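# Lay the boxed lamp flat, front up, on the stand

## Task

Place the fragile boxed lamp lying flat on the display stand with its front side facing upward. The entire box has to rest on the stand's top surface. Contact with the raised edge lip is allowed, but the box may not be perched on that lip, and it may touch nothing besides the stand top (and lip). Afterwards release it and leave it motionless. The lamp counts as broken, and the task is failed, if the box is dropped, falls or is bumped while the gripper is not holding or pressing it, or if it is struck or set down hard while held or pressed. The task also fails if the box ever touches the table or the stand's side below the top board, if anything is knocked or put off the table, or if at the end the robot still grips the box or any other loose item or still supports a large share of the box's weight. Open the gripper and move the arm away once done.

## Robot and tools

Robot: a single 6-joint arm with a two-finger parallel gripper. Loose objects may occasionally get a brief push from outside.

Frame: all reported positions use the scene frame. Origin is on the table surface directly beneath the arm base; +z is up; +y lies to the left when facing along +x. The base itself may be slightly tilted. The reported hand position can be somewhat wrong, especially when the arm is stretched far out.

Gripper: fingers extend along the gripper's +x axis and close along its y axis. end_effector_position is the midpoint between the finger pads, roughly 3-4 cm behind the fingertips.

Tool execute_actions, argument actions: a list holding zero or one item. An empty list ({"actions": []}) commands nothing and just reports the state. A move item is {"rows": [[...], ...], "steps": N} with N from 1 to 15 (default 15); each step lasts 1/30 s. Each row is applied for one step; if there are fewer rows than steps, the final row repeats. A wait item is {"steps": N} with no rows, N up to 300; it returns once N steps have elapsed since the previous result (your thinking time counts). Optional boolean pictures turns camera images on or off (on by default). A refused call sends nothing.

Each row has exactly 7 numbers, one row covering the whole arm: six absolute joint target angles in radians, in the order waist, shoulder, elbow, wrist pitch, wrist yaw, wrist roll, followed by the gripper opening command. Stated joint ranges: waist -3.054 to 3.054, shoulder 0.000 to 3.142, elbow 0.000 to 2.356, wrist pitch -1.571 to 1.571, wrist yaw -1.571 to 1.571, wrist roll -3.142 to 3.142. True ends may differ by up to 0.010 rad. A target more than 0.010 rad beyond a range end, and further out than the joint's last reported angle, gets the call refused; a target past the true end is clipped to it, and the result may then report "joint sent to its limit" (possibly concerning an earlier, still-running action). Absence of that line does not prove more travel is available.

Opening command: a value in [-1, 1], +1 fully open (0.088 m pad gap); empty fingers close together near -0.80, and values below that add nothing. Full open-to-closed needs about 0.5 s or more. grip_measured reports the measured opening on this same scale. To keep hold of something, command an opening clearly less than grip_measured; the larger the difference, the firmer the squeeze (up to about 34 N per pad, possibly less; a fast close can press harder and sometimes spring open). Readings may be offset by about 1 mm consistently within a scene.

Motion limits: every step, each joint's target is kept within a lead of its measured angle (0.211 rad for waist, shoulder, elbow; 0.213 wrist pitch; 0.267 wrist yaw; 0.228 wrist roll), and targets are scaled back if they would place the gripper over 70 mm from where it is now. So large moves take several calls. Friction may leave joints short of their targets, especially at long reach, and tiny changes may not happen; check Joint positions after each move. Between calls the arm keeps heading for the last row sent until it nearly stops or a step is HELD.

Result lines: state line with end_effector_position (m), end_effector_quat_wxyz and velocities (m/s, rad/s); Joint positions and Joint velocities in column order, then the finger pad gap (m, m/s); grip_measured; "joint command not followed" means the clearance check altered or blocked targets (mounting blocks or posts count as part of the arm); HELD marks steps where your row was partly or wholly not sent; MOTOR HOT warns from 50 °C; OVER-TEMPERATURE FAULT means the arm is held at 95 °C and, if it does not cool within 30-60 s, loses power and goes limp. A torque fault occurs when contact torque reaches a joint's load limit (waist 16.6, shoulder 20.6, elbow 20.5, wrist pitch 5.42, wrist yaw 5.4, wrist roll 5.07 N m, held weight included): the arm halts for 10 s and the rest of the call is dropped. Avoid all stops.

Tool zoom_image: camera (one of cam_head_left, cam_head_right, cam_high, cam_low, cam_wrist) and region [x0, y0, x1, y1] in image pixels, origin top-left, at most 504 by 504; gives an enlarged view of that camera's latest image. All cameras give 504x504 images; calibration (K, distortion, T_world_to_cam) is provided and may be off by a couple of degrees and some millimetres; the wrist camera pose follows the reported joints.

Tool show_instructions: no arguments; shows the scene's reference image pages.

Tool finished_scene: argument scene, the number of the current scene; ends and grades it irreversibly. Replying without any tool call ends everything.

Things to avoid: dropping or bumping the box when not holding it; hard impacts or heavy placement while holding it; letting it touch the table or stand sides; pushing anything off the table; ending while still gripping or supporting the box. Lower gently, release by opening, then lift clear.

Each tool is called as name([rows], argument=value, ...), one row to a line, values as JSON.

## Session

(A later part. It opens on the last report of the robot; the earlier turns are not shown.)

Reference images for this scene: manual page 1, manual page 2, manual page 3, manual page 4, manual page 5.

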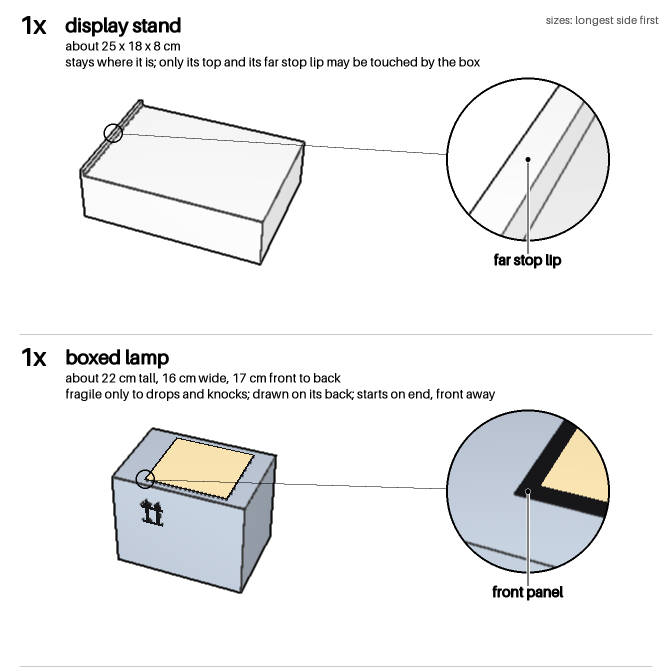

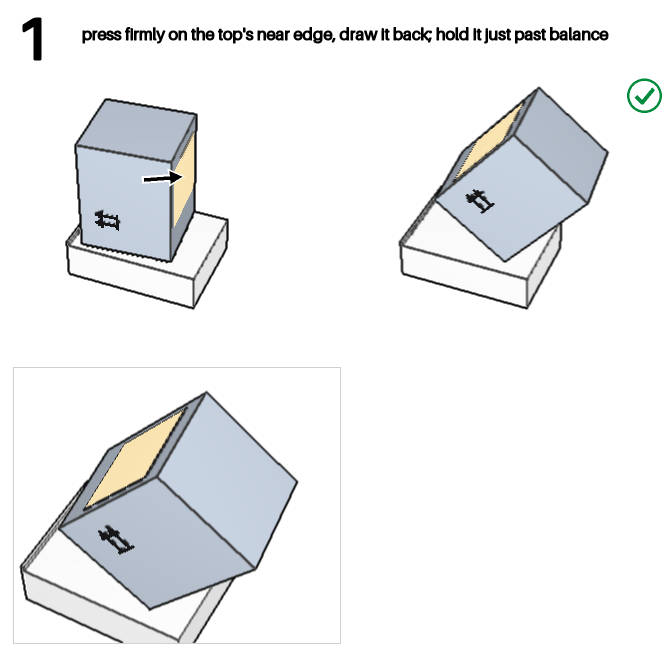

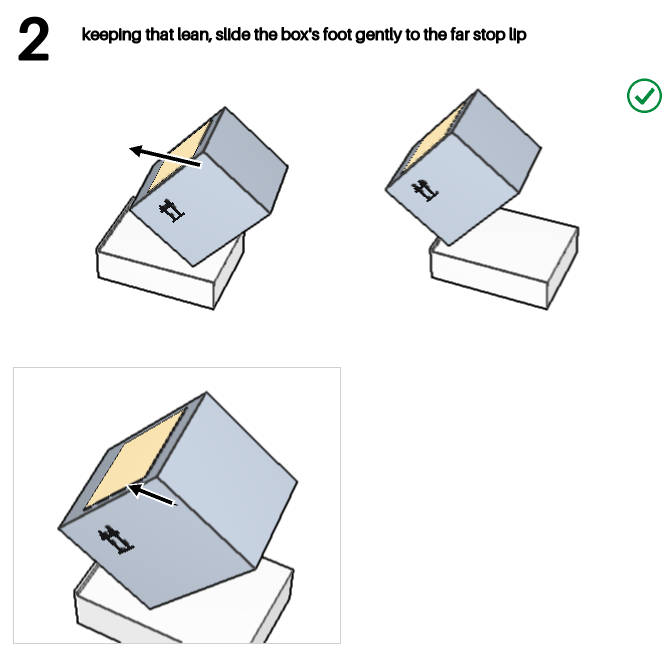

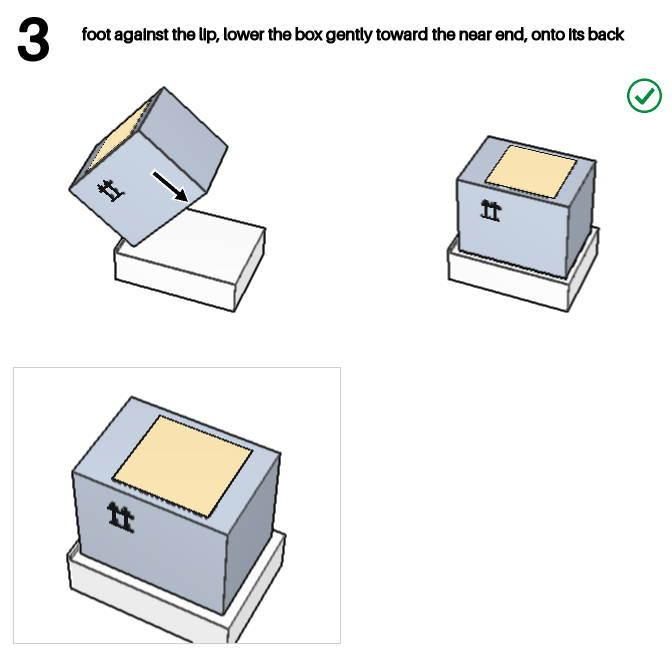

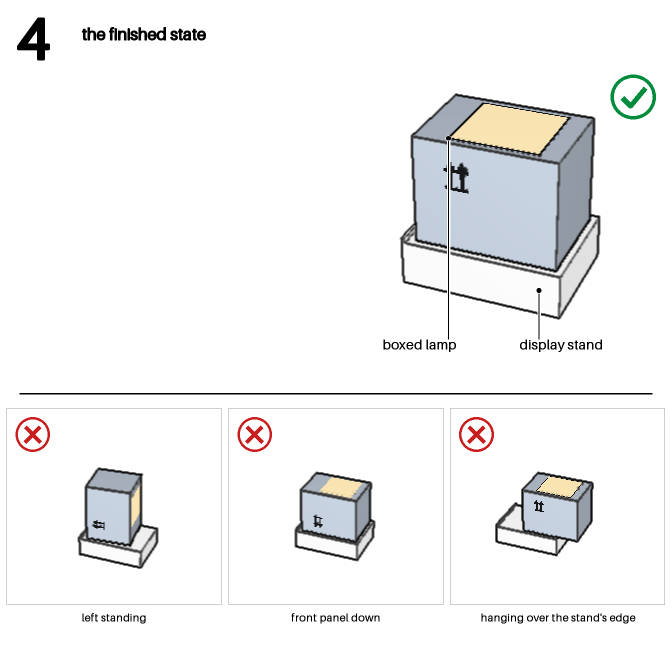

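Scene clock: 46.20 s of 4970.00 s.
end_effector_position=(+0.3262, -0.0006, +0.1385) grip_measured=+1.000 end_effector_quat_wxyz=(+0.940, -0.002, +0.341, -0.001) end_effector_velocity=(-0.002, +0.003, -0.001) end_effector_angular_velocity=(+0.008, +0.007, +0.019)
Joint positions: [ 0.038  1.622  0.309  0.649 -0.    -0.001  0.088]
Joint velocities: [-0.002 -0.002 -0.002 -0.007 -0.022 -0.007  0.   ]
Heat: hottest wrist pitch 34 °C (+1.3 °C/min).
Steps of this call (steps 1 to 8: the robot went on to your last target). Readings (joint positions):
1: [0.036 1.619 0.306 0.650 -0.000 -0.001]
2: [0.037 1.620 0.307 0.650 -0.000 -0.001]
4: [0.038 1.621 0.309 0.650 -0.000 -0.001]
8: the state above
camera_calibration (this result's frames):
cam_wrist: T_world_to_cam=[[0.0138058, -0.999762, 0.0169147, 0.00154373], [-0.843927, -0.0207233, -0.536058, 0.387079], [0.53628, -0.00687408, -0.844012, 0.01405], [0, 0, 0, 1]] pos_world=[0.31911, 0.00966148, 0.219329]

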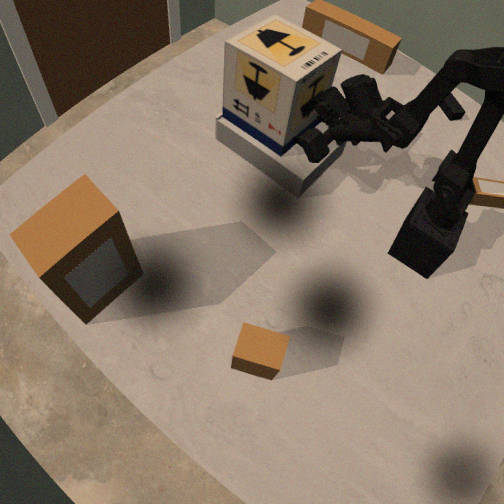

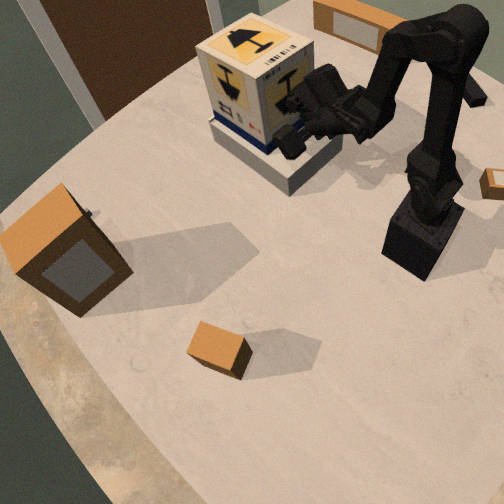

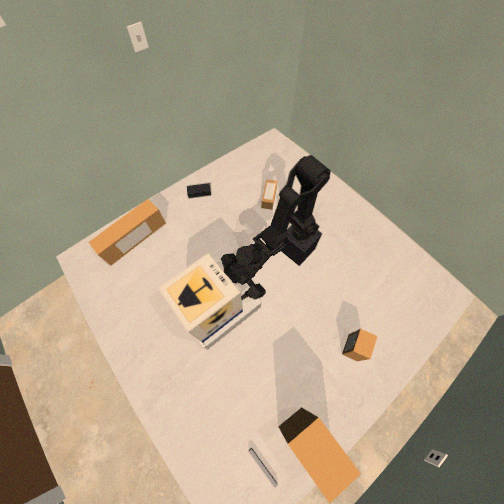

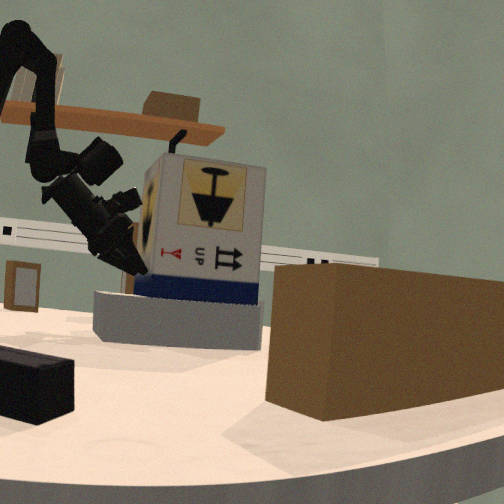

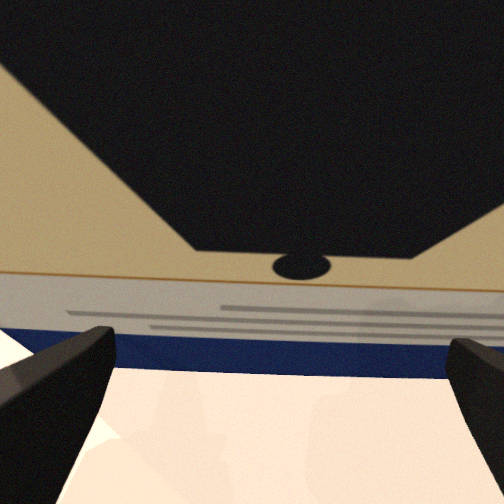

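zoom_image(camera="cam_high", region=[145, 240, 285, 360])

zoom_image(camera="cam_head_left", region=[200, 10, 380, 200])

zoom_image(camera="cam_low", region=[80, 240, 280, 360])

Region (145, 240, 285, 360) of cam_high's 504x504 image, scaled by 3.600, with more detail than that image has; it fills the top 432 rows of this view, and the rest is white.

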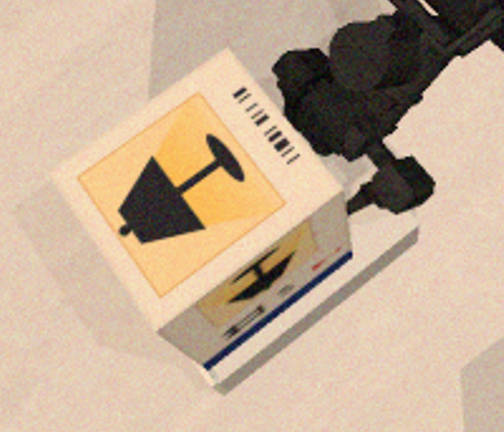

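Region (200, 10, 380, 200) of cam_head_left's 504x504 image, scaled by 2.653, with more detail than that image has; it fills the left 477 columns of this view, and the rest is white.

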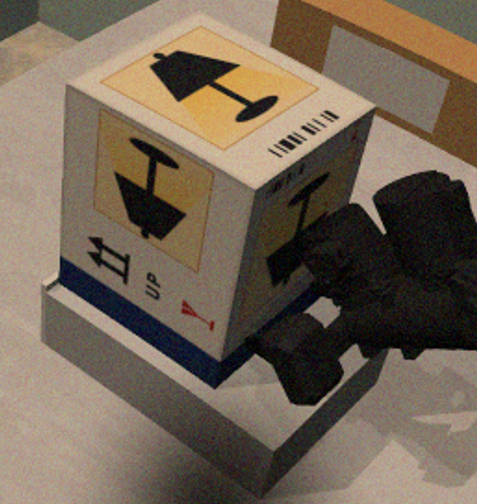

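Region (80, 240, 280, 360) of cam_low's 504x504 image, scaled by 2.520, with more detail than that image has; it fills the top 302 rows of this view, and the rest is white.

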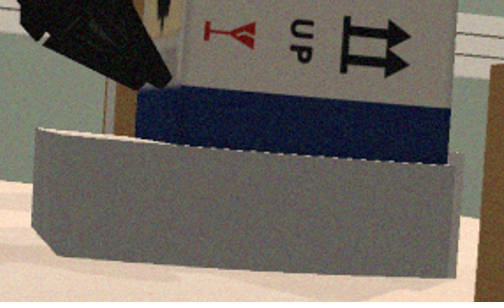

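execute_actions([
  {"rows": [[0.044,1.6301,0.3168,0.6469,0,0,1.0],[0.044,1.6247,0.3111,0.6465,0,0,1.0],[0.044,1.6166,0.3025,0.6458,0,0,1.0],[0.044,1.6067,0.2920,0.6450,0,0,1.0],[0.044,1.5959,0.2805,0.6442,0,0,1.0],[0.044,1.5851,0.2691,0.6433,0,0,1.0],[0.044,1.5743,0.2576,0.6425,0,0,1.0],[0.044,1.5635,0.2462,0.6416,0,0,1.0],[0.044,1.5527,0.2347,0.6408,0,0,1.0],[0.044,1.5428,0.2242,0.6400,0,0,1.0],[0.044,1.5326,0.2242,0.6216,0,0,1.0],[0.044,1.5183,0.2242,0.5959,0,0,1.0],[0.044,1.5000,0.2285,0.5629,0,0,1.0],[0.044,1.4785,0.2372,0.5242,0,0,1.0],[0.044,1.4571,0.2500,0.4856,0,0,1.0]], "steps": 15},
], pictures=false)

execute_actions([
  {"rows": [[0.044,1.4356,0.2627,0.4469,0,0,1.0],[0.044,1.4141,0.2755,0.4082,0,0,1.0],[0.044,1.3926,0.2882,0.3695,0,0,1.0],[0.044,1.3712,0.3010,0.3309,0,0,1.0],[0.044,1.3497,0.3137,0.2922,0,0,1.0],[0.044,1.3283,0.3265,0.2536,0,0,1.0],[0.044,1.3068,0.3392,0.2149,0,0,1.0],[0.044,1.2853,0.3520,0.1762,0,0,1.0],[0.044,1.2639,0.3647,0.1375,0,0,1.0],[0.044,1.2424,0.3775,0.0989,0,0,1.0],[0.044,1.2209,0.3902,0.0602,0,0,1.0],[0.044,1.2000,0.4030,0.0216,0,0,1.0],[0.044,1.1810,0.4157,-0.0171,0,0,1.0],[0.044,1.1640,0.4285,-0.0558,0,0,1.0],[0.044,1.1490,0.4412,-0.0944,0,0,1.0]], "steps": 15},
], pictures=false)

execute_actions([
  {"rows": [[0.044,1.1370,0.4572,-0.1315,0,0,1.0],[0.044,1.1280,0.4762,-0.1686,0,0,1.0],[0.044,1.1220,0.4972,-0.2058,0,0,1.0],[0.044,1.1180,0.5202,-0.2429,0,0,1.0],[0.044,1.1160,0.5452,-0.2800,0,0,1.0],[0.044,1.1160,0.5717,-0.3171,0,0,1.0],[0.044,1.1170,0.5997,-0.3542,0,0,1.0],[0.044,1.1190,0.6287,-0.3914,0,0,1.0],[0.044,1.1230,0.6587,-0.4285,0,0,1.0],[0.044,1.1280,0.6897,-0.4656,0,0,1.0],[0.044,1.1340,0.7217,-0.5027,0,0,1.0],[0.044,1.1420,0.7542,-0.5398,0,0,1.0],[0.044,1.1510,0.7874,-0.5769,0,0,1.0],[0.044,1.1620,0.8224,-0.6149,0,0,1.0],[0.044,1.1750,0.8594,-0.6529,0,0,1.0]], "steps": 15},
], pictures=false)

execute_actions([
  {"rows": [[0.044,1.1900,0.8974,-0.6909,0,0,1.0],[0.044,1.2060,0.9364,-0.7289,0,0,1.0],[0.044,1.2230,0.9764,-0.7669,0,0,1.0],[0.044,1.2405,1.0164,-0.8049,0,0,1.0],[0.044,1.2585,1.0564,-0.8429,0,0,1.0],[0.044,1.2765,1.0964,-0.8809,0,0,1.0],[0.044,1.2945,1.1364,-0.9189,0,0,1.0],[0.044,1.3125,1.1764,-0.9569,0,0,1.0],[0.044,1.3305,1.2164,-0.9949,0,0,1.0],[0.044,1.3485,1.2564,-1.0329,0,0,1.0],[0.044,1.3665,1.2964,-1.0709,0,0,1.0],[0.044,1.3845,1.3354,-1.1059,0,0,1.0],[0.044,1.4025,1.3734,-1.1379,0,0,1.0],[0.044,1.4205,1.4094,-1.1669,0,0,1.0],[0.044,1.4388,1.4423,-1.1932,0,0,1.0]], "steps": 15},
], pictures=false)

execute_actions([
  {"rows": [[0.044,1.4670,1.4731,-1.2162,0,0,1.0],[0.044,1.4953,1.5038,-1.2362,0,0,1.0],[0.044,1.5229,1.5340,-1.2532,0,0,1.0],[0.044,1.5497,1.5631,-1.2682,0,0,1.0],[0.044,1.5756,1.5913,-1.2812,0,0,1.0],[0.044,1.6002,1.6182,-1.2922,0,0,1.0],[0.044,1.6234,1.6434,-1.3022,0,0,1.0],[0.044,1.6448,1.6668,-1.3112,0,0,1.0],[0.044,1.6645,1.6881,-1.3192,0,0,1.0],[0.044,1.6820,1.7073,-1.3262,0,0,1.0],[0.044,1.6975,1.7241,-1.3312,0,0,1.0],[0.044,1.7108,1.7387,-1.3352,0,0,1.0],[0.044,1.7218,1.7507,-1.3382,0,0,1.0],[0.044,1.7302,1.7597,-1.3402,0,0,1.0],[0.044,1.7361,1.7662,-1.3421,0,0,1.0]], "steps": 15},
], pictures=false)

execute_actions([
  {"steps": 10},
])

Scene clock: 60.63 s of 4970.00 s.
end_effector_position=(+0.3012, -0.0000, +0.1366) grip_measured=+1.000 end_effector_quat_wxyz=(+0.932, -0.002, +0.362, -0.001) end_effector_velocity=(-0.065, -0.000, +0.011) end_effector_angular_velocity=(-0.010, +0.291, +0.001)
Joint positions: [ 0.04   1.519  0.245  0.567  0.    -0.001  0.088]
Joint velocities: [ 0.002 -0.496 -0.002 -0.784  0.007 -0.007  0.   ]
Heat: hottest wrist pitch 34 °C (+1.0 °C/min).
Steps of this call (steps 1 to 15: the robot went on to your last target; steps 16 to 90: nothing new was sent; then 10.93 s passed at rest; steps 91 to 105: all 15 steps of this action). Readings (joint positions):
91: [0.039 1.622 0.310 0.649 0.000 -0.001]
92: [0.039 1.622 0.310 0.649 0.000 -0.001]
94: [0.039 1.622 0.310 0.649 0.000 -0.001]
98: [0.040 1.600 0.288 0.647 0.000 -0.001]
105: the state above

Scene clock: 61.13 s of 4970.00 s.
end_effector_position=(+0.2936, +0.0002, +0.1853) grip_measured=+1.000 end_effector_quat_wxyz=(+0.916, -0.002, +0.401, -0.001) end_effector_velocity=(-0.039, -0.001, +0.114) end_effector_angular_velocity=(-0.010, +0.222, -0.003)
Joint positions: [ 0.04   1.215  0.391  0.032  0.    -0.001  0.088]
Joint velocities: [-0.002 -0.564  0.379 -1.165  0.007 -0.007  0.   ]
Heat: hottest wrist pitch 34 °C (+1.0 °C/min).
Steps of this call (steps 1 to 15: all 15 steps of this action). Readings (joint positions):
1: [0.040 1.501 0.245 0.540 0.000 -0.001]
2: [0.040 1.482 0.247 0.509 0.000 -0.001]
4: [0.040 1.443 0.260 0.441 0.000 -0.001]
8: [0.040 1.360 0.304 0.298 0.000 -0.001]
15: the state above

Scene clock: 61.63 s of 4970.00 s.
end_effector_position=(+0.2937, +0.0006, +0.2571) grip_measured=+1.000 end_effector_quat_wxyz=(+0.886, -0.002, +0.463, -0.001) end_effector_velocity=(+0.030, +0.001, +0.186) end_effector_angular_velocity=(+0.002, +0.305, +0.007)
Joint positions: [ 0.041  1.142  0.742 -0.531  0.    -0.001  0.088]
Joint velocities: [-0.002  0.183  1.013 -1.136 -0.007 -0.007  0.   ]
Heat: hottest wrist pitch 34 °C (+1.0 °C/min).
Steps of this call (steps 1 to 15: all 15 steps of this action). Readings (joint positions):
1: [0.041 1.197 0.404 -0.006 0.000 -0.001]
2: [0.041 1.181 0.418 -0.045 0.000 -0.001]
4: [0.041 1.157 0.451 -0.121 0.000 -0.001]
8: [0.041 1.135 0.537 -0.270 0.000 -0.001]
15: the state above

Scene clock: 62.13 s of 4970.00 s.
end_effector_position=(+0.3127, +0.0009, +0.3374) grip_measured=+1.000 end_effector_quat_wxyz=(+0.832, -0.002, +0.555, -0.001) end_effector_velocity=(+0.040, +0.001, +0.144) end_effector_angular_velocity=(+0.004, +0.354, +0.006)
Joint positions: [ 0.041  1.371  1.313 -1.086  0.    -0.001  0.088]
Joint velocities: [-0.002  0.515  1.121 -0.96  -0.007 -0.007  0.   ]
Heat: hottest wrist pitch 34 °C (+1.0 °C/min).
Steps of this call (steps 1 to 15: all 15 steps of this action). Readings (joint positions):
1: [0.041 1.150 0.777 -0.568 0.000 -0.001]
2: [0.041 1.160 0.812 -0.605 0.000 -0.001]
4: [0.041 1.186 0.886 -0.682 0.000 -0.001]
8: [0.041 1.250 1.040 -0.833 0.000 -0.001]
15: the state above

Scene clock: 62.63 s of 4970.00 s.
end_effector_position=(+0.3600, +0.0010, +0.3474) grip_measured=+1.000 end_effector_quat_wxyz=(+0.786, -0.002, +0.618, -0.001) end_effector_velocity=(+0.068, +0.000, -0.011) end_effector_angular_velocity=(+0.005, +0.115, +0.006)
Joint positions: [ 0.041  1.688  1.711 -1.323  0.    -0.001  0.088]
Joint velocities: [-0.002  0.364  0.403 -0.154 -0.007 -0.007  0.   ]
Heat: hottest wrist pitch 34 °C (+1.0 °C/min).
Steps of this call (steps 1 to 15: all 15 steps of this action). Readings (joint positions):
1: [0.041 1.389 1.350 -1.117 0.000 -0.001]
2: [0.041 1.410 1.386 -1.145 0.000 -0.001]
4: [0.041 1.454 1.453 -1.193 0.000 -0.001]
8: [0.041 1.555 1.571 -1.262 0.000 -0.001]
15: the state above

Scene clock: 62.97 s of 4970.00 s.
end_effector_position=(+0.3666, +0.0010, +0.3479) grip_measured=+1.000 end_effector_quat_wxyz=(+0.784, -0.002, +0.621, -0.001) end_effector_velocity=(+0.003, -0.002, +0.005) end_effector_angular_velocity=(-0.012, -0.012, +0.017)
Joint positions: [ 0.041  1.721  1.753 -1.339  0.    -0.001  0.088]
Joint velocities: [-0.002  0.007  0.027 -0.007  0.007 -0.022  0.   ]
Heat: hottest wrist pitch 34 °C (+1.0 °C/min).
Steps of this call (steps 1 to 10: the robot went on to your last target). Readings (joint positions):
1: [0.041 1.698 1.722 -1.326 0.000 -0.001]
2: [0.041 1.705 1.731 -1.329 0.000 -0.001]
4: [0.041 1.714 1.741 -1.334 0.000 -0.001]
8: [0.041 1.720 1.751 -1.338 0.000 -0.001]
10: the state above
camera_calibration (this result's frames):
cam_wrist: T_world_to_cam=[[0.0205308, -0.999775, 0.00534536, 0.000574926], [-0.996845, -0.02006, 0.0768021, 0.376288], [-0.0766776, -0.00690531, -0.997032, 0.447065], [0, 0, 0, 1]] pos_world=[0.409369, 0.0112103, 0.416836]

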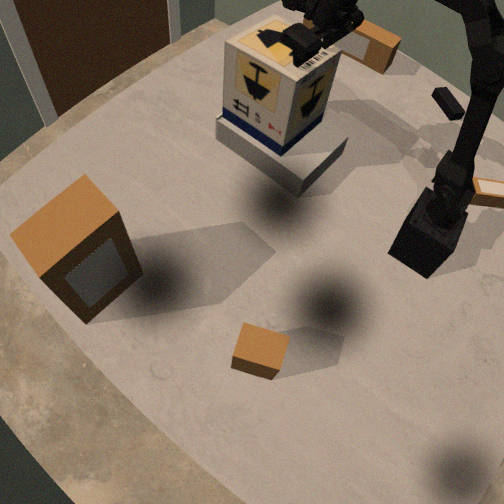

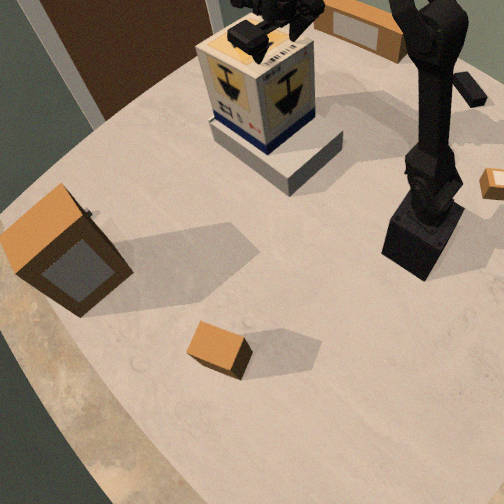

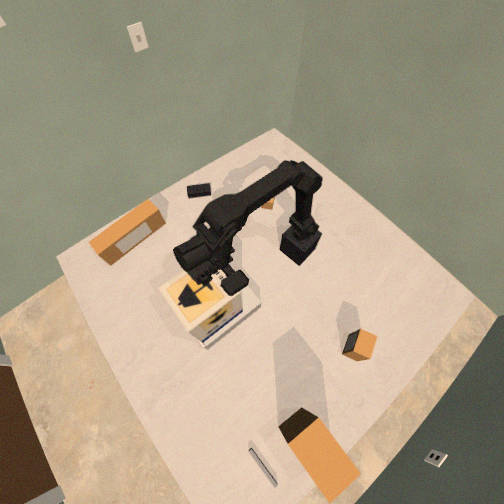

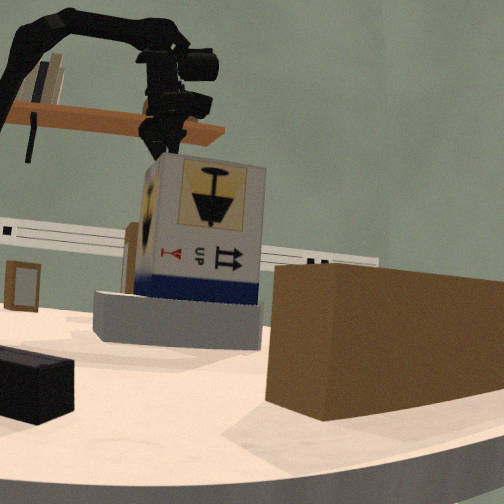

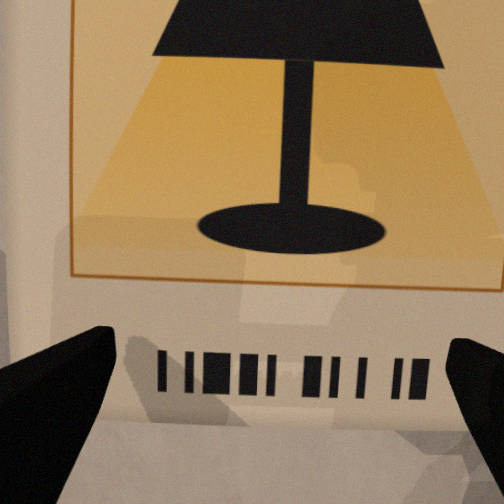

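execute_actions([
  {"rows": [[0.044,1.7365,1.7610,-1.3421,0,0,1.0],[0.044,1.7372,1.7550,-1.3421,0,0,1.0],[0.044,1.7382,1.7490,-1.3421,0,0,1.0],[0.044,1.7395,1.7431,-1.3421,0,0,1.0],[0.044,1.7410,1.7414,-1.3421,0,0,1.0],[0.044,1.7424,1.7398,-1.3421,0,0,1.0],[0.044,1.7438,1.7381,-1.3421,0,0,1.0],[0.044,1.7453,1.7365,-1.3421,0,0,1.0],[0.044,1.7467,1.7348,-1.3421,0,0,1.0],[0.044,1.7481,1.7332,-1.3421,0,0,1.0],[0.044,1.7494,1.7317,-1.3421,0,0,1.0],[0.044,1.7505,1.7304,-1.3421,0,0,1.0],[0.044,1.7515,1.7292,-1.3421,0,0,1.0],[0.044,1.7524,1.7282,-1.3421,0,0,1.0],[0.044,1.7533,1.7273,-1.3421,0,0,1.0]], "steps": 15},
], pictures=false)

execute_actions([
  {"rows": [[0.044,1.7539,1.7266,-1.3421,0,0,1.0],[0.044,1.7544,1.7260,-1.3421,0,0,1.0],[0.044,1.7550,1.7253,-1.3421,0,0,1.0],[0.044,1.7556,1.7247,-1.3421,0,0,1.0],[0.044,1.7562,1.7240,-1.3421,0,0,1.0],[0.044,1.7567,1.7233,-1.3421,0,0,1.0],[0.044,1.7573,1.7227,-1.3421,0,0,1.0],[0.044,1.7579,1.7220,-1.3421,0,0,1.0],[0.044,1.7584,1.7214,-1.3421,0,0,1.0],[0.044,1.7590,1.7207,-1.3421,0,0,1.0],[0.044,1.7596,1.7200,-1.3421,0,0,1.0],[0.044,1.7602,1.7194,-1.3421,0,0,1.0],[0.044,1.7607,1.7187,-1.3421,0,0,1.0],[0.044,1.7613,1.7181,-1.3421,0,0,1.0],[0.044,1.7619,1.7174,-1.3421,0,0,1.0]], "steps": 15},
], pictures=false)

execute_actions([
  {"rows": [[0.044,1.7625,1.7167,-1.3421,0,0,1.0],[0.044,1.7630,1.7161,-1.3421,0,0,1.0],[0.044,1.7636,1.7154,-1.3421,0,0,1.0],[0.044,1.7642,1.7148,-1.3421,0,0,1.0],[0.044,1.7648,1.7141,-1.3421,0,0,1.0],[0.044,1.7653,1.7134,-1.3421,0,0,1.0],[0.044,1.7659,1.7128,-1.3421,0,0,1.0],[0.044,1.7665,1.7121,-1.3421,0,0,1.0],[0.044,1.7670,1.7115,-1.3421,0,0,1.0],[0.044,1.7676,1.7108,-1.3421,0,0,1.0],[0.044,1.7682,1.7101,-1.3421,0,0,1.0],[0.044,1.7688,1.7095,-1.3421,0,0,1.0],[0.044,1.7693,1.7088,-1.3421,0,0,1.0],[0.044,1.7699,1.7082,-1.3421,0,0,1.0],[0.044,1.7705,1.7075,-1.3421,0,0,1.0]], "steps": 15},
])

Scene clock: 71.20 s of 4970.00 s.
end_effector_position=(+0.3668, +0.0012, +0.3425) grip_measured=+1.000 end_effector_quat_wxyz=(+0.778, -0.002, +0.628, -0.001) end_effector_velocity=(-0.000, +0.000, -0.004) end_effector_angular_velocity=(+0.009, +0.007, -0.008)
Joint positions: [ 0.041  1.733  1.749 -1.34  -0.001 -0.001  0.088]
Joint velocities: [-0.002  0.002 -0.012  0.007 -0.007  0.007  0.   ]
Heat: hottest shoulder 33 °C (+0.0 °C/min).
Steps of this call (steps 1 to 30: the robot went on to your last target; steps 31 to 90: nothing new was sent; then 4.73 s passed at rest; steps 91 to 105: all 15 steps of this action). Readings (joint positions):
91: [0.041 1.724 1.756 -1.340 0.000 -0.001]
92: [0.041 1.724 1.756 -1.340 0.000 -0.001]
94: [0.041 1.724 1.756 -1.340 0.000 -0.001]
98: [0.041 1.727 1.756 -1.340 0.000 -0.001]
105: the state above

Scene clock: 71.70 s of 4970.00 s.
end_effector_position=(+0.3666, +0.0012, +0.3411) grip_measured=+1.000 end_effector_quat_wxyz=(+0.777, -0.002, +0.629, -0.001) end_effector_velocity=(-0.003, -0.002, -0.002) end_effector_angular_velocity=(-0.009, +0.012, +0.003)
Joint positions: [ 0.041  1.733  1.745 -1.339 -0.001 -0.001  0.088]
Joint velocities: [-0.002 -0.002 -0.007 -0.007  0.007 -0.007  0.   ]
Heat: hottest shoulder 33 °C (+0.0 °C/min).
Steps of this call (steps 1 to 15: all 15 steps of this action). Readings (joint positions):
1: [0.041 1.733 1.749 -1.340 -0.001 -0.001]
2: [0.041 1.733 1.748 -1.340 -0.001 -0.001]
4: [0.041 1.733 1.748 -1.340 -0.001 -0.001]
8: [0.041 1.733 1.747 -1.339 -0.001 -0.001]
15: the state above

Scene clock: 72.20 s of 4970.00 s.
end_effector_position=(+0.3665, +0.0011, +0.3400) grip_measured=+1.000 end_effector_quat_wxyz=(+0.777, -0.002, +0.630, -0.001) end_effector_velocity=(+0.003, +0.002, -0.003) end_effector_angular_velocity=(+0.020, -0.007, +0.009)
Joint positions: [ 0.041  1.734  1.741 -1.337 -0.001 -0.001  0.088]
Joint velocities: [-0.002  0.002 -0.012  0.022 -0.022 -0.007  0.   ]
Heat: hottest shoulder 33 °C (+0.0 °C/min).
Steps of this call (steps 1 to 15: all 15 steps of this action). Readings (joint positions):
1: [0.041 1.733 1.745 -1.338 -0.001 -0.001]
2: [0.041 1.733 1.744 -1.338 -0.001 -0.001]
4: [0.041 1.734 1.744 -1.338 -0.001 -0.001]
8: [0.041 1.734 1.743 -1.337 -0.001 -0.001]
15: the state above
camera_calibration (this result's frames):
cam_wrist: T_world_to_cam=[[0.0207908, -0.999777, 0.00376034, 0.00120179], [-0.994785, -0.020311, 0.0999549, 0.368211], [-0.0998562, -0.00581887, -0.994985, 0.446923], [0, 0, 0, 1]] pos_world=[0.410894, 0.0112808, 0.407872]

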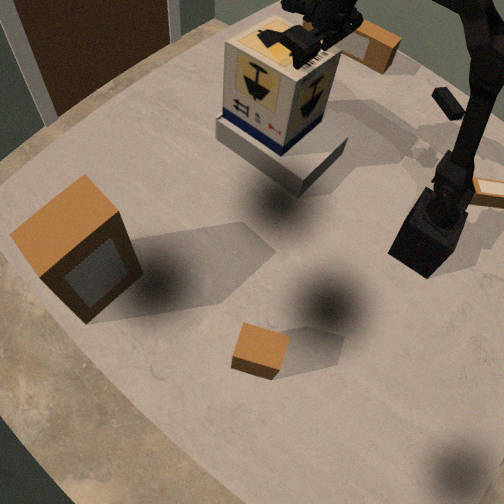

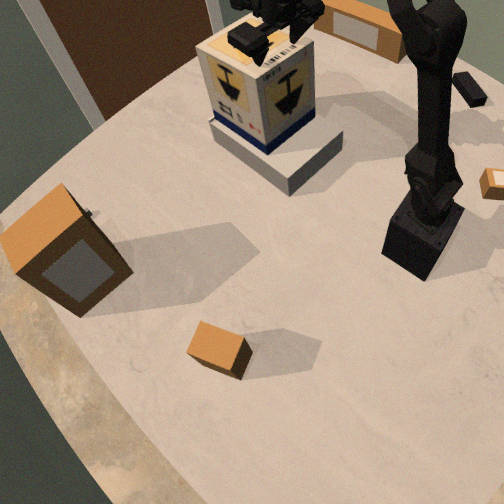

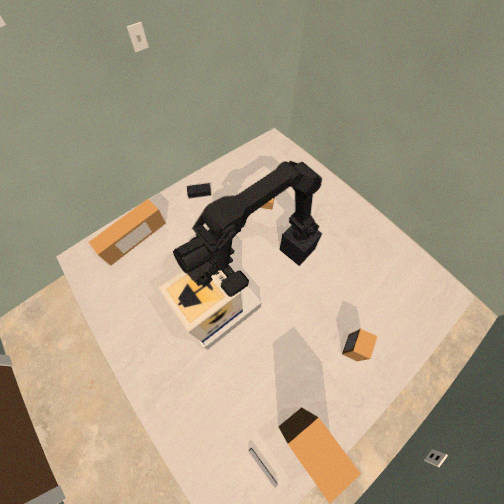

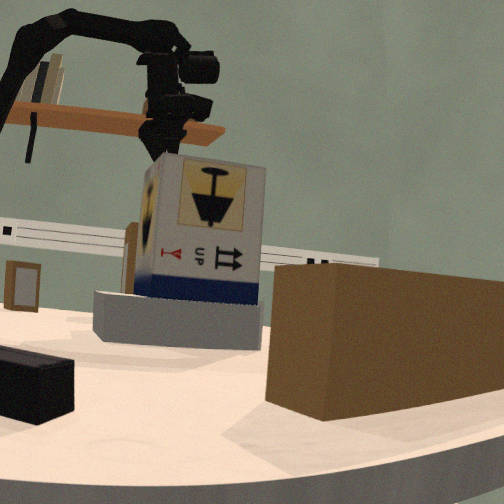

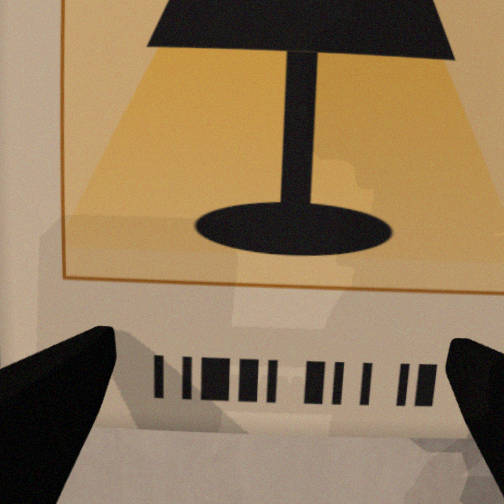

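zoom_image(camera="cam_low", region=[80, 130, 300, 360])

Region (80, 130, 300, 360) of cam_low's 504x504 image, scaled by 2.191, with more detail than that image has; it fills the left 482 columns of this view, and the rest is white.

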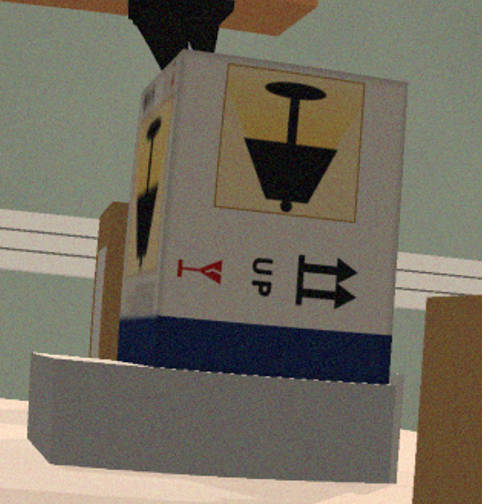

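execute_actions([
  {"rows": [[0.044,1.7681,1.7047,-1.3410,0,0,1.0],[0.044,1.7640,1.6999,-1.3391,0,0,1.0],[0.044,1.7584,1.6934,-1.3366,0,0,1.0],[0.044,1.7514,1.6852,-1.3334,0,0,1.0],[0.044,1.7432,1.6755,-1.3296,0,0,1.0],[0.044,1.7341,1.6648,-1.3255,0,0,1.0],[0.044,1.7244,1.6535,-1.3211,0,0,1.0],[0.044,1.7148,1.6422,-1.3166,0,0,1.0],[0.044,1.7051,1.6309,-1.3122,0,0,1.0],[0.044,1.6955,1.6195,-1.3078,0,0,1.0],[0.044,1.6861,1.6085,-1.3035,0,0,1.0],[0.044,1.6767,1.5975,-1.2992,0,0,1.0],[0.044,1.6675,1.5867,-1.2950,0,0,1.0],[0.044,1.6586,1.5763,-1.2910,0,0,1.0],[0.044,1.6499,1.5661,-1.2870,0,0,1.0]], "steps": 15},
], pictures=false)

execute_actions([
  {"rows": [[0.044,1.6415,1.5566,-1.2824,0,0,1.0],[0.044,1.6331,1.5471,-1.2778,0,0,1.0],[0.044,1.6246,1.5376,-1.2732,0,0,1.0],[0.044,1.6162,1.5281,-1.2686,0,0,1.0],[0.044,1.6078,1.5187,-1.2640,0,0,1.0],[0.044,1.5994,1.5092,-1.2594,0,0,1.0],[0.044,1.5909,1.4997,-1.2547,0,0,1.0],[0.044,1.5825,1.4902,-1.2501,0,0,1.0],[0.044,1.5741,1.4807,-1.2455,0,0,1.0],[0.044,1.5657,1.4712,-1.2409,0,0,1.0],[0.044,1.5572,1.4617,-1.2363,0,0,1.0],[0.044,1.5495,1.4530,-1.2321,0,0,1.0],[0.044,1.5427,1.4454,-1.2284,0,0,1.0],[0.044,1.5371,1.4390,-1.2253,0,0,1.0],[0.044,1.5329,1.4343,-1.2230,0,0,1.0]], "steps": 15},
], pictures=false)

execute_actions([
  {"steps": 6},
])

Scene clock: 86.67 s of 4970.00 s.
end_effector_position=(+0.3533, +0.0011, +0.3386) grip_measured=+1.000 end_effector_quat_wxyz=(+0.785, -0.002, +0.620, -0.001) end_effector_velocity=(-0.054, -0.004, -0.001) end_effector_angular_velocity=(-0.006, -0.061, -0.016)
Joint positions: [ 0.041  1.659  1.643 -1.289 -0.    -0.001  0.088]
Joint velocities: [-0.007 -0.266 -0.315  0.11   0.007  0.007  0.   ]
Heat: hottest shoulder 33 °C (+0.0 °C/min).
Steps of this call (steps 1 to 15: the robot went on to your last target; steps 16 to 90: nothing new was sent; then 10.97 s passed at rest; steps 91 to 105: all 15 steps of this action). Readings (joint positions):
91: [0.041 1.735 1.741 -1.336 -0.001 -0.001]
92: [0.041 1.735 1.740 -1.336 -0.001 -0.001]
94: [0.041 1.735 1.736 -1.333 -0.001 -0.001]
98: [0.041 1.718 1.714 -1.313 -0.001 -0.001]
105: the state above

Scene clock: 87.17 s of 4970.00 s.
end_effector_position=(+0.3305, +0.0011, +0.3377) grip_measured=+1.000 end_effector_quat_wxyz=(+0.797, -0.002, +0.604, -0.001) end_effector_velocity=(-0.040, +0.000, -0.004) end_effector_angular_velocity=(+0.005, -0.051, +0.007)
Joint positions: [ 0.041  1.535  1.499 -1.227 -0.    -0.     0.088]
Joint velocities: [-0.002 -0.198 -0.227  0.081 -0.007 -0.007  0.   ]
Heat: hottest shoulder 33 °C (+0.0 °C/min).
Steps of this call (steps 1 to 15: all 15 steps of this action). Readings (joint positions):
1: [0.041 1.650 1.632 -1.285 -0.000 -0.001]
2: [0.041 1.641 1.622 -1.281 -0.000 -0.001]
4: [0.041 1.624 1.602 -1.273 -0.000 -0.001]
8: [0.041 1.590 1.563 -1.255 -0.000 -0.001]
15: the state above

Scene clock: 87.37 s of 4970.00 s.
end_effector_position=(+0.3277, +0.0011, +0.3375) grip_measured=+1.000 end_effector_quat_wxyz=(+0.799, -0.002, +0.601, -0.001) end_effector_velocity=(-0.002, +0.000, +0.001) end_effector_angular_velocity=(+0.005, -0.032, +0.007)
Joint positions: [ 0.041  1.518  1.479 -1.217 -0.    -0.     0.088]
Joint velocities: [-0.002 -0.032 -0.037  0.037 -0.007 -0.007  0.   ]
Heat: hottest shoulder 33 °C (+0.0 °C/min).
Steps of this call (steps 1 to 6: the robot went on to your last target). Readings (joint positions):
1: [0.041 1.530 1.493 -1.225 -0.000 -0.000]
2: [0.041 1.526 1.488 -1.223 -0.000 -0.000]
4: [0.041 1.521 1.482 -1.219 -0.000 -0.000]
6: the state above
camera_calibration (this result's frames):
cam_wrist: T_world_to_cam=[[0.0202892, -0.999779, 0.00551137, 0.00150431], [-0.999446, -0.0201363, 0.026513, 0.3561], [-0.0263962, -0.00604625, -0.999633, 0.418048], [0, 0, 0, 1]] pos_world=[0.366907, 0.0112021, 0.408446]

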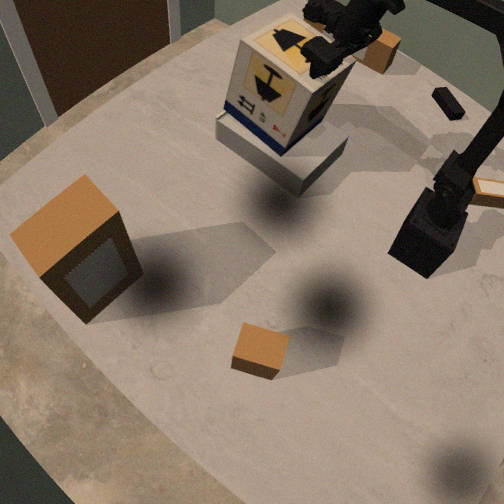

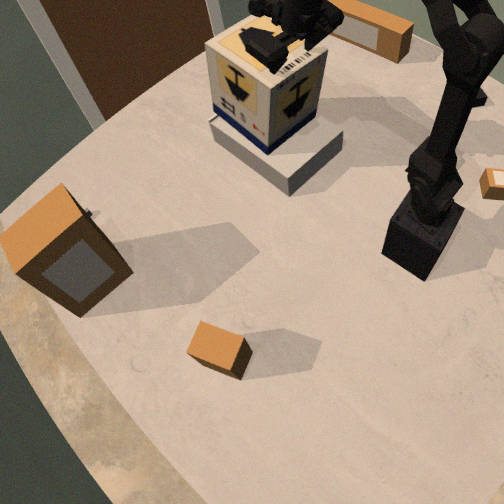

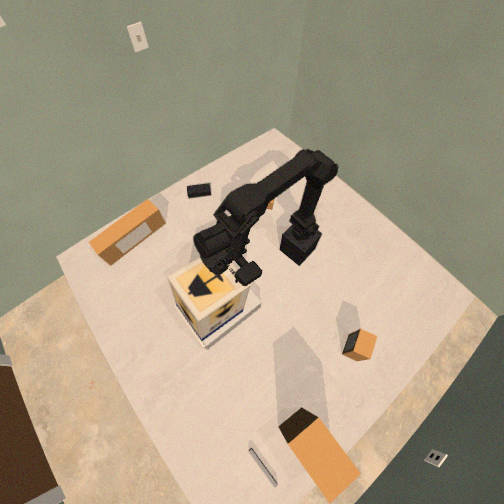

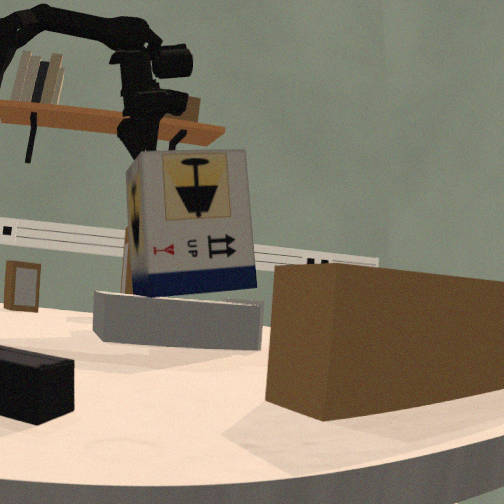

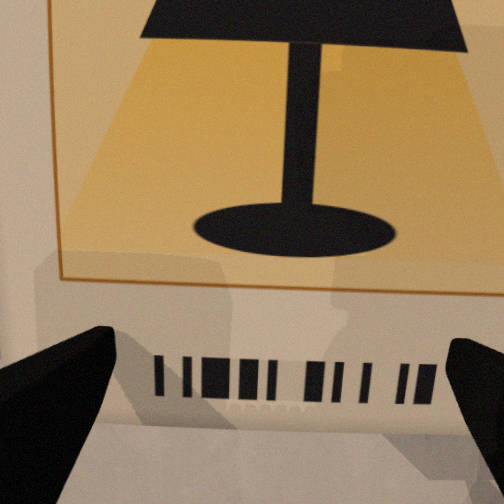

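execute_actions([
  {"rows": [[0.044,1.5306,1.4318,-1.2218,0,0,1.0],[0.044,1.5267,1.4276,-1.2199,0,0,1.0],[0.044,1.5213,1.4219,-1.2172,0,0,1.0],[0.044,1.5146,1.4146,-1.2138,0,0,1.0],[0.044,1.5068,1.4062,-1.2099,0,0,1.0],[0.044,1.4980,1.3967,-1.2055,0,0,1.0],[0.044,1.4887,1.3868,-1.2008,0,0,1.0],[0.044,1.4795,1.3768,-1.1962,0,0,1.0],[0.044,1.4702,1.3669,-1.1916,0,0,1.0],[0.044,1.4610,1.3569,-1.1869,0,0,1.0],[0.044,1.4520,1.3472,-1.1824,0,0,1.0],[0.044,1.4430,1.3375,-1.1779,0,0,1.0],[0.044,1.4342,1.3281,-1.1735,0,0,1.0],[0.044,1.4256,1.3189,-1.1692,0,0,1.0],[0.044,1.4173,1.3099,-1.1650,0,0,1.0]], "steps": 15},
], pictures=false)

execute_actions([
  {"rows": [[0.044,1.4096,1.3020,-1.1614,0,0,1.0],[0.044,1.4019,1.2941,-1.1578,0,0,1.0],[0.044,1.3942,1.2861,-1.1542,0,0,1.0],[0.044,1.3865,1.2782,-1.1506,0,0,1.0],[0.044,1.3788,1.2703,-1.1470,0,0,1.0],[0.044,1.3711,1.2624,-1.1434,0,0,1.0],[0.044,1.3634,1.2545,-1.1398,0,0,1.0],[0.044,1.3558,1.2465,-1.1362,0,0,1.0],[0.044,1.3481,1.2386,-1.1326,0,0,1.0],[0.044,1.3404,1.2307,-1.1290,0,0,1.0],[0.044,1.3327,1.2228,-1.1254,0,0,1.0],[0.044,1.3250,1.2149,-1.1218,0,0,1.0],[0.044,1.3173,1.2069,-1.1182,0,0,1.0],[0.044,1.3096,1.1990,-1.1146,0,0,1.0],[0.044,1.3019,1.1911,-1.1110,0,0,1.0]], "steps": 15},
], pictures=false)

execute_actions([
  {"rows": [[0.044,1.2941,1.1836,-1.1078,0,0,1.0],[0.044,1.2863,1.1761,-1.1046,0,0,1.0],[0.044,1.2785,1.1686,-1.1014,0,0,1.0],[0.044,1.2706,1.1611,-1.0982,0,0,1.0],[0.044,1.2628,1.1536,-1.0950,0,0,1.0],[0.044,1.2550,1.1461,-1.0918,0,0,1.0],[0.044,1.2472,1.1386,-1.0886,0,0,1.0],[0.044,1.2394,1.1311,-1.0854,0,0,1.0],[0.044,1.2316,1.1236,-1.0822,0,0,1.0],[0.044,1.2238,1.1161,-1.0790,0,0,1.0],[0.044,1.2160,1.1086,-1.0758,0,0,1.0],[0.044,1.2081,1.1011,-1.0726,0,0,1.0],[0.044,1.2003,1.0936,-1.0694,0,0,1.0],[0.044,1.1925,1.0861,-1.0662,0,0,1.0],[0.044,1.1847,1.0786,-1.0630,0,0,1.0]], "steps": 15},
], pictures=false)

execute_actions([
  {"rows": [[0.044,1.1762,1.0708,-1.0599,0,0,1.0],[0.044,1.1676,1.0630,-1.0568,0,0,1.0],[0.044,1.1591,1.0552,-1.0537,0,0,1.0],[0.044,1.1505,1.0474,-1.0506,0,0,1.0],[0.044,1.1420,1.0395,-1.0475,0,0,1.0],[0.044,1.1335,1.0317,-1.0444,0,0,1.0],[0.044,1.1249,1.0239,-1.0413,0,0,1.0],[0.044,1.1164,1.0161,-1.0382,0,0,1.0],[0.044,1.1078,1.0083,-1.0351,0,0,1.0],[0.044,1.0993,1.0005,-1.0320,0,0,1.0],[0.044,1.0908,0.9927,-1.0289,0,0,1.0],[0.044,1.0829,0.9855,-1.0261,0,0,1.0],[0.044,1.0761,0.9792,-1.0236,0,0,1.0],[0.044,1.0704,0.9740,-1.0215,0,0,1.0],[0.044,1.0661,0.9701,-1.0200,0,0,1.0]], "steps": 15},
], pictures=false)

execute_actions([
  {"steps": 6},
])

Scene clock: 91.87 s of 4970.00 s.
end_effector_position=(+0.3113, +0.0010, +0.3353) grip_measured=+1.000 end_effector_quat_wxyz=(+0.809, -0.002, +0.587, -0.001) end_effector_velocity=(-0.049, +0.000, -0.008) end_effector_angular_velocity=(+0.009, -0.085, -0.007)
Joint positions: [ 0.041  1.428  1.378 -1.172 -0.    -0.     0.088]
Joint velocities: [-0.002 -0.256 -0.281  0.11  -0.007  0.007  0.   ]
Heat: hottest shoulder 33 °C (+0.0 °C/min).
Steps of this call (steps 1 to 30: the robot went on to your last target; steps 31 to 90: nothing new was sent; then 1.00 s passed at rest; steps 91 to 105: all 15 steps of this action). Readings (joint positions):
91: [0.041 1.514 1.475 -1.215 -0.000 -0.000]
92: [0.041 1.513 1.474 -1.213 -0.000 -0.000]
94: [0.041 1.508 1.468 -1.210 -0.000 -0.000]
98: [0.041 1.486 1.442 -1.200 -0.000 -0.000]
105: the state above

Scene clock: 92.37 s of 4970.00 s.
end_effector_position=(+0.2908, +0.0010, +0.3312) grip_measured=+1.000 end_effector_quat_wxyz=(+0.822, -0.002, +0.569, -0.001) end_effector_velocity=(-0.043, +0.000, -0.011) end_effector_angular_velocity=(+0.004, -0.081, +0.007)
Joint positions: [ 0.041  1.312  1.253 -1.118 -0.    -0.     0.088]
Joint velocities: [-0.002 -0.232 -0.247  0.095 -0.007 -0.007  0.   ]
Heat: hottest shoulder 33 °C (+0.0 °C/min).
Steps of this call (steps 1 to 15: all 15 steps of this action). Readings (joint positions):
1: [0.041 1.419 1.369 -1.168 -0.000 -0.000]
2: [0.041 1.411 1.360 -1.165 -0.000 -0.000]
4: [0.041 1.396 1.343 -1.157 -0.000 -0.000]
8: [0.041 1.365 1.310 -1.143 -0.000 -0.000]
15: the state above

Scene clock: 92.87 s of 4970.00 s.
end_effector_position=(+0.2712, +0.0010, +0.3259) grip_measured=+1.000 end_effector_quat_wxyz=(+0.835, -0.002, +0.550, -0.001) end_effector_velocity=(-0.039, +0.005, -0.012) end_effector_angular_velocity=(+0.031, -0.095, +0.019)
Joint positions: [ 0.041  1.198  1.136 -1.07  -0.    -0.     0.088]
Joint velocities: [-0.002 -0.232 -0.232  0.095 -0.037 -0.007  0.   ]
Heat: hottest shoulder 33 °C (-1.0 °C/min).
Steps of this call (steps 1 to 15: all 15 steps of this action). Readings (joint positions):
1: [0.041 1.305 1.245 -1.115 -0.000 -0.000]
2: [0.041 1.297 1.237 -1.112 -0.000 -0.000]
4: [0.041 1.282 1.221 -1.105 -0.000 -0.000]
8: [0.041 1.251 1.190 -1.093 -0.000 -0.000]
15: the state above

Scene clock: 93.37 s of 4970.00 s.
end_effector_position=(+0.2511, +0.0009, +0.3185) grip_measured=+1.000 end_effector_quat_wxyz=(+0.848, -0.002, +0.531, -0.001) end_effector_velocity=(-0.029, -0.002, -0.012) end_effector_angular_velocity=(-0.003, -0.090, -0.012)
Joint positions: [ 0.041  1.078  1.019 -1.027 -0.    -0.     0.088]
Joint velocities: [-0.002 -0.198 -0.188  0.081  0.007  0.007  0.   ]
Heat: hottest shoulder 33 °C (-1.0 °C/min).
Steps of this call (steps 1 to 15: all 15 steps of this action). Readings (joint positions):
1: [0.041 1.190 1.128 -1.067 -0.000 -0.000]
2: [0.041 1.182 1.120 -1.064 -0.000 -0.000]
4: [0.041 1.166 1.105 -1.058 -0.000 -0.000]
8: [0.041 1.133 1.073 -1.046 -0.000 -0.000]
15: the state above

Scene clock: 93.57 s of 4970.00 s.
end_effector_position=(+0.2484, +0.0009, +0.3173) grip_measured=+1.000 end_effector_quat_wxyz=(+0.849, -0.002, +0.528, -0.001) end_effector_velocity=(-0.011, +0.000, -0.004) end_effector_angular_velocity=(+0.010, +0.017, -0.006)
Joint positions: [ 0.041  1.061  1.003 -1.02  -0.    -0.     0.088]
Joint velocities: [-0.002 -0.032 -0.027 -0.022 -0.007  0.007  0.   ]
Heat: hottest shoulder 33 °C (-1.0 °C/min).
Steps of this call (steps 1 to 6: the robot went on to your last target). Readings (joint positions):
1: [0.041 1.072 1.014 -1.025 -0.000 -0.000]
2: [0.041 1.068 1.010 -1.024 -0.000 -0.000]
4: [0.041 1.063 1.005 -1.022 -0.000 -0.000]
6: the state above
camera_calibration (this result's frames):
cam_wrist: T_world_to_cam=[[0.019732, -0.999765, 0.00897475, 0.00213718], [-0.988426, -0.0208571, -0.150262, 0.330788], [0.150414, -0.00590591, -0.988606, 0.348392], [0, 0, 0, 1]] pos_world=[0.274514, 0.0110935, 0.394108]

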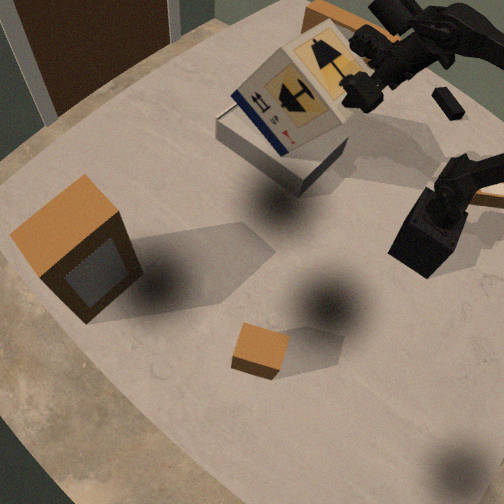

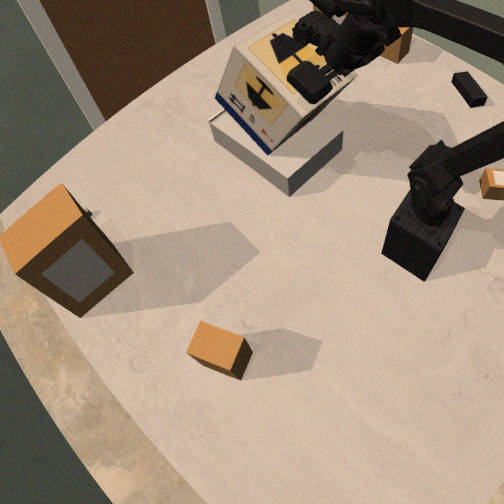

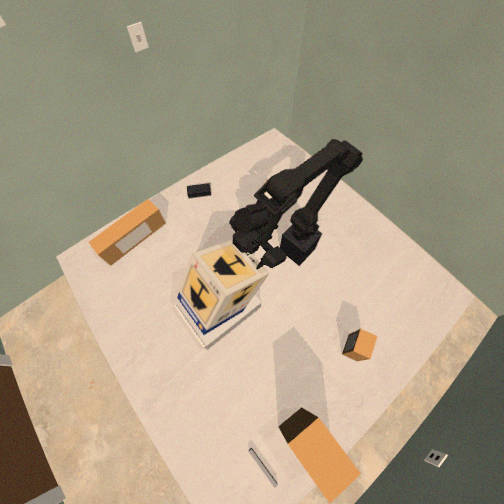

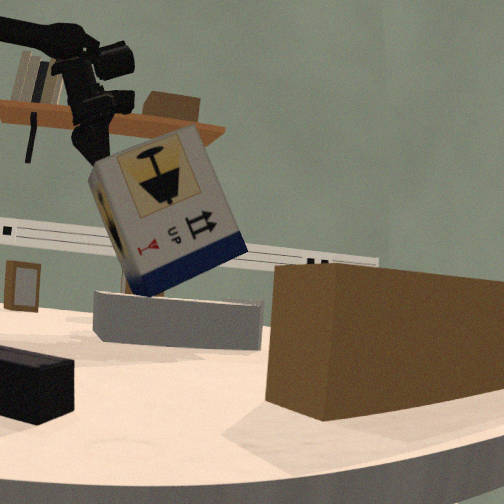

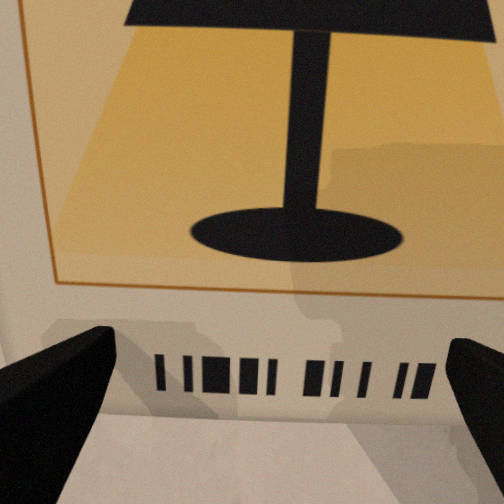

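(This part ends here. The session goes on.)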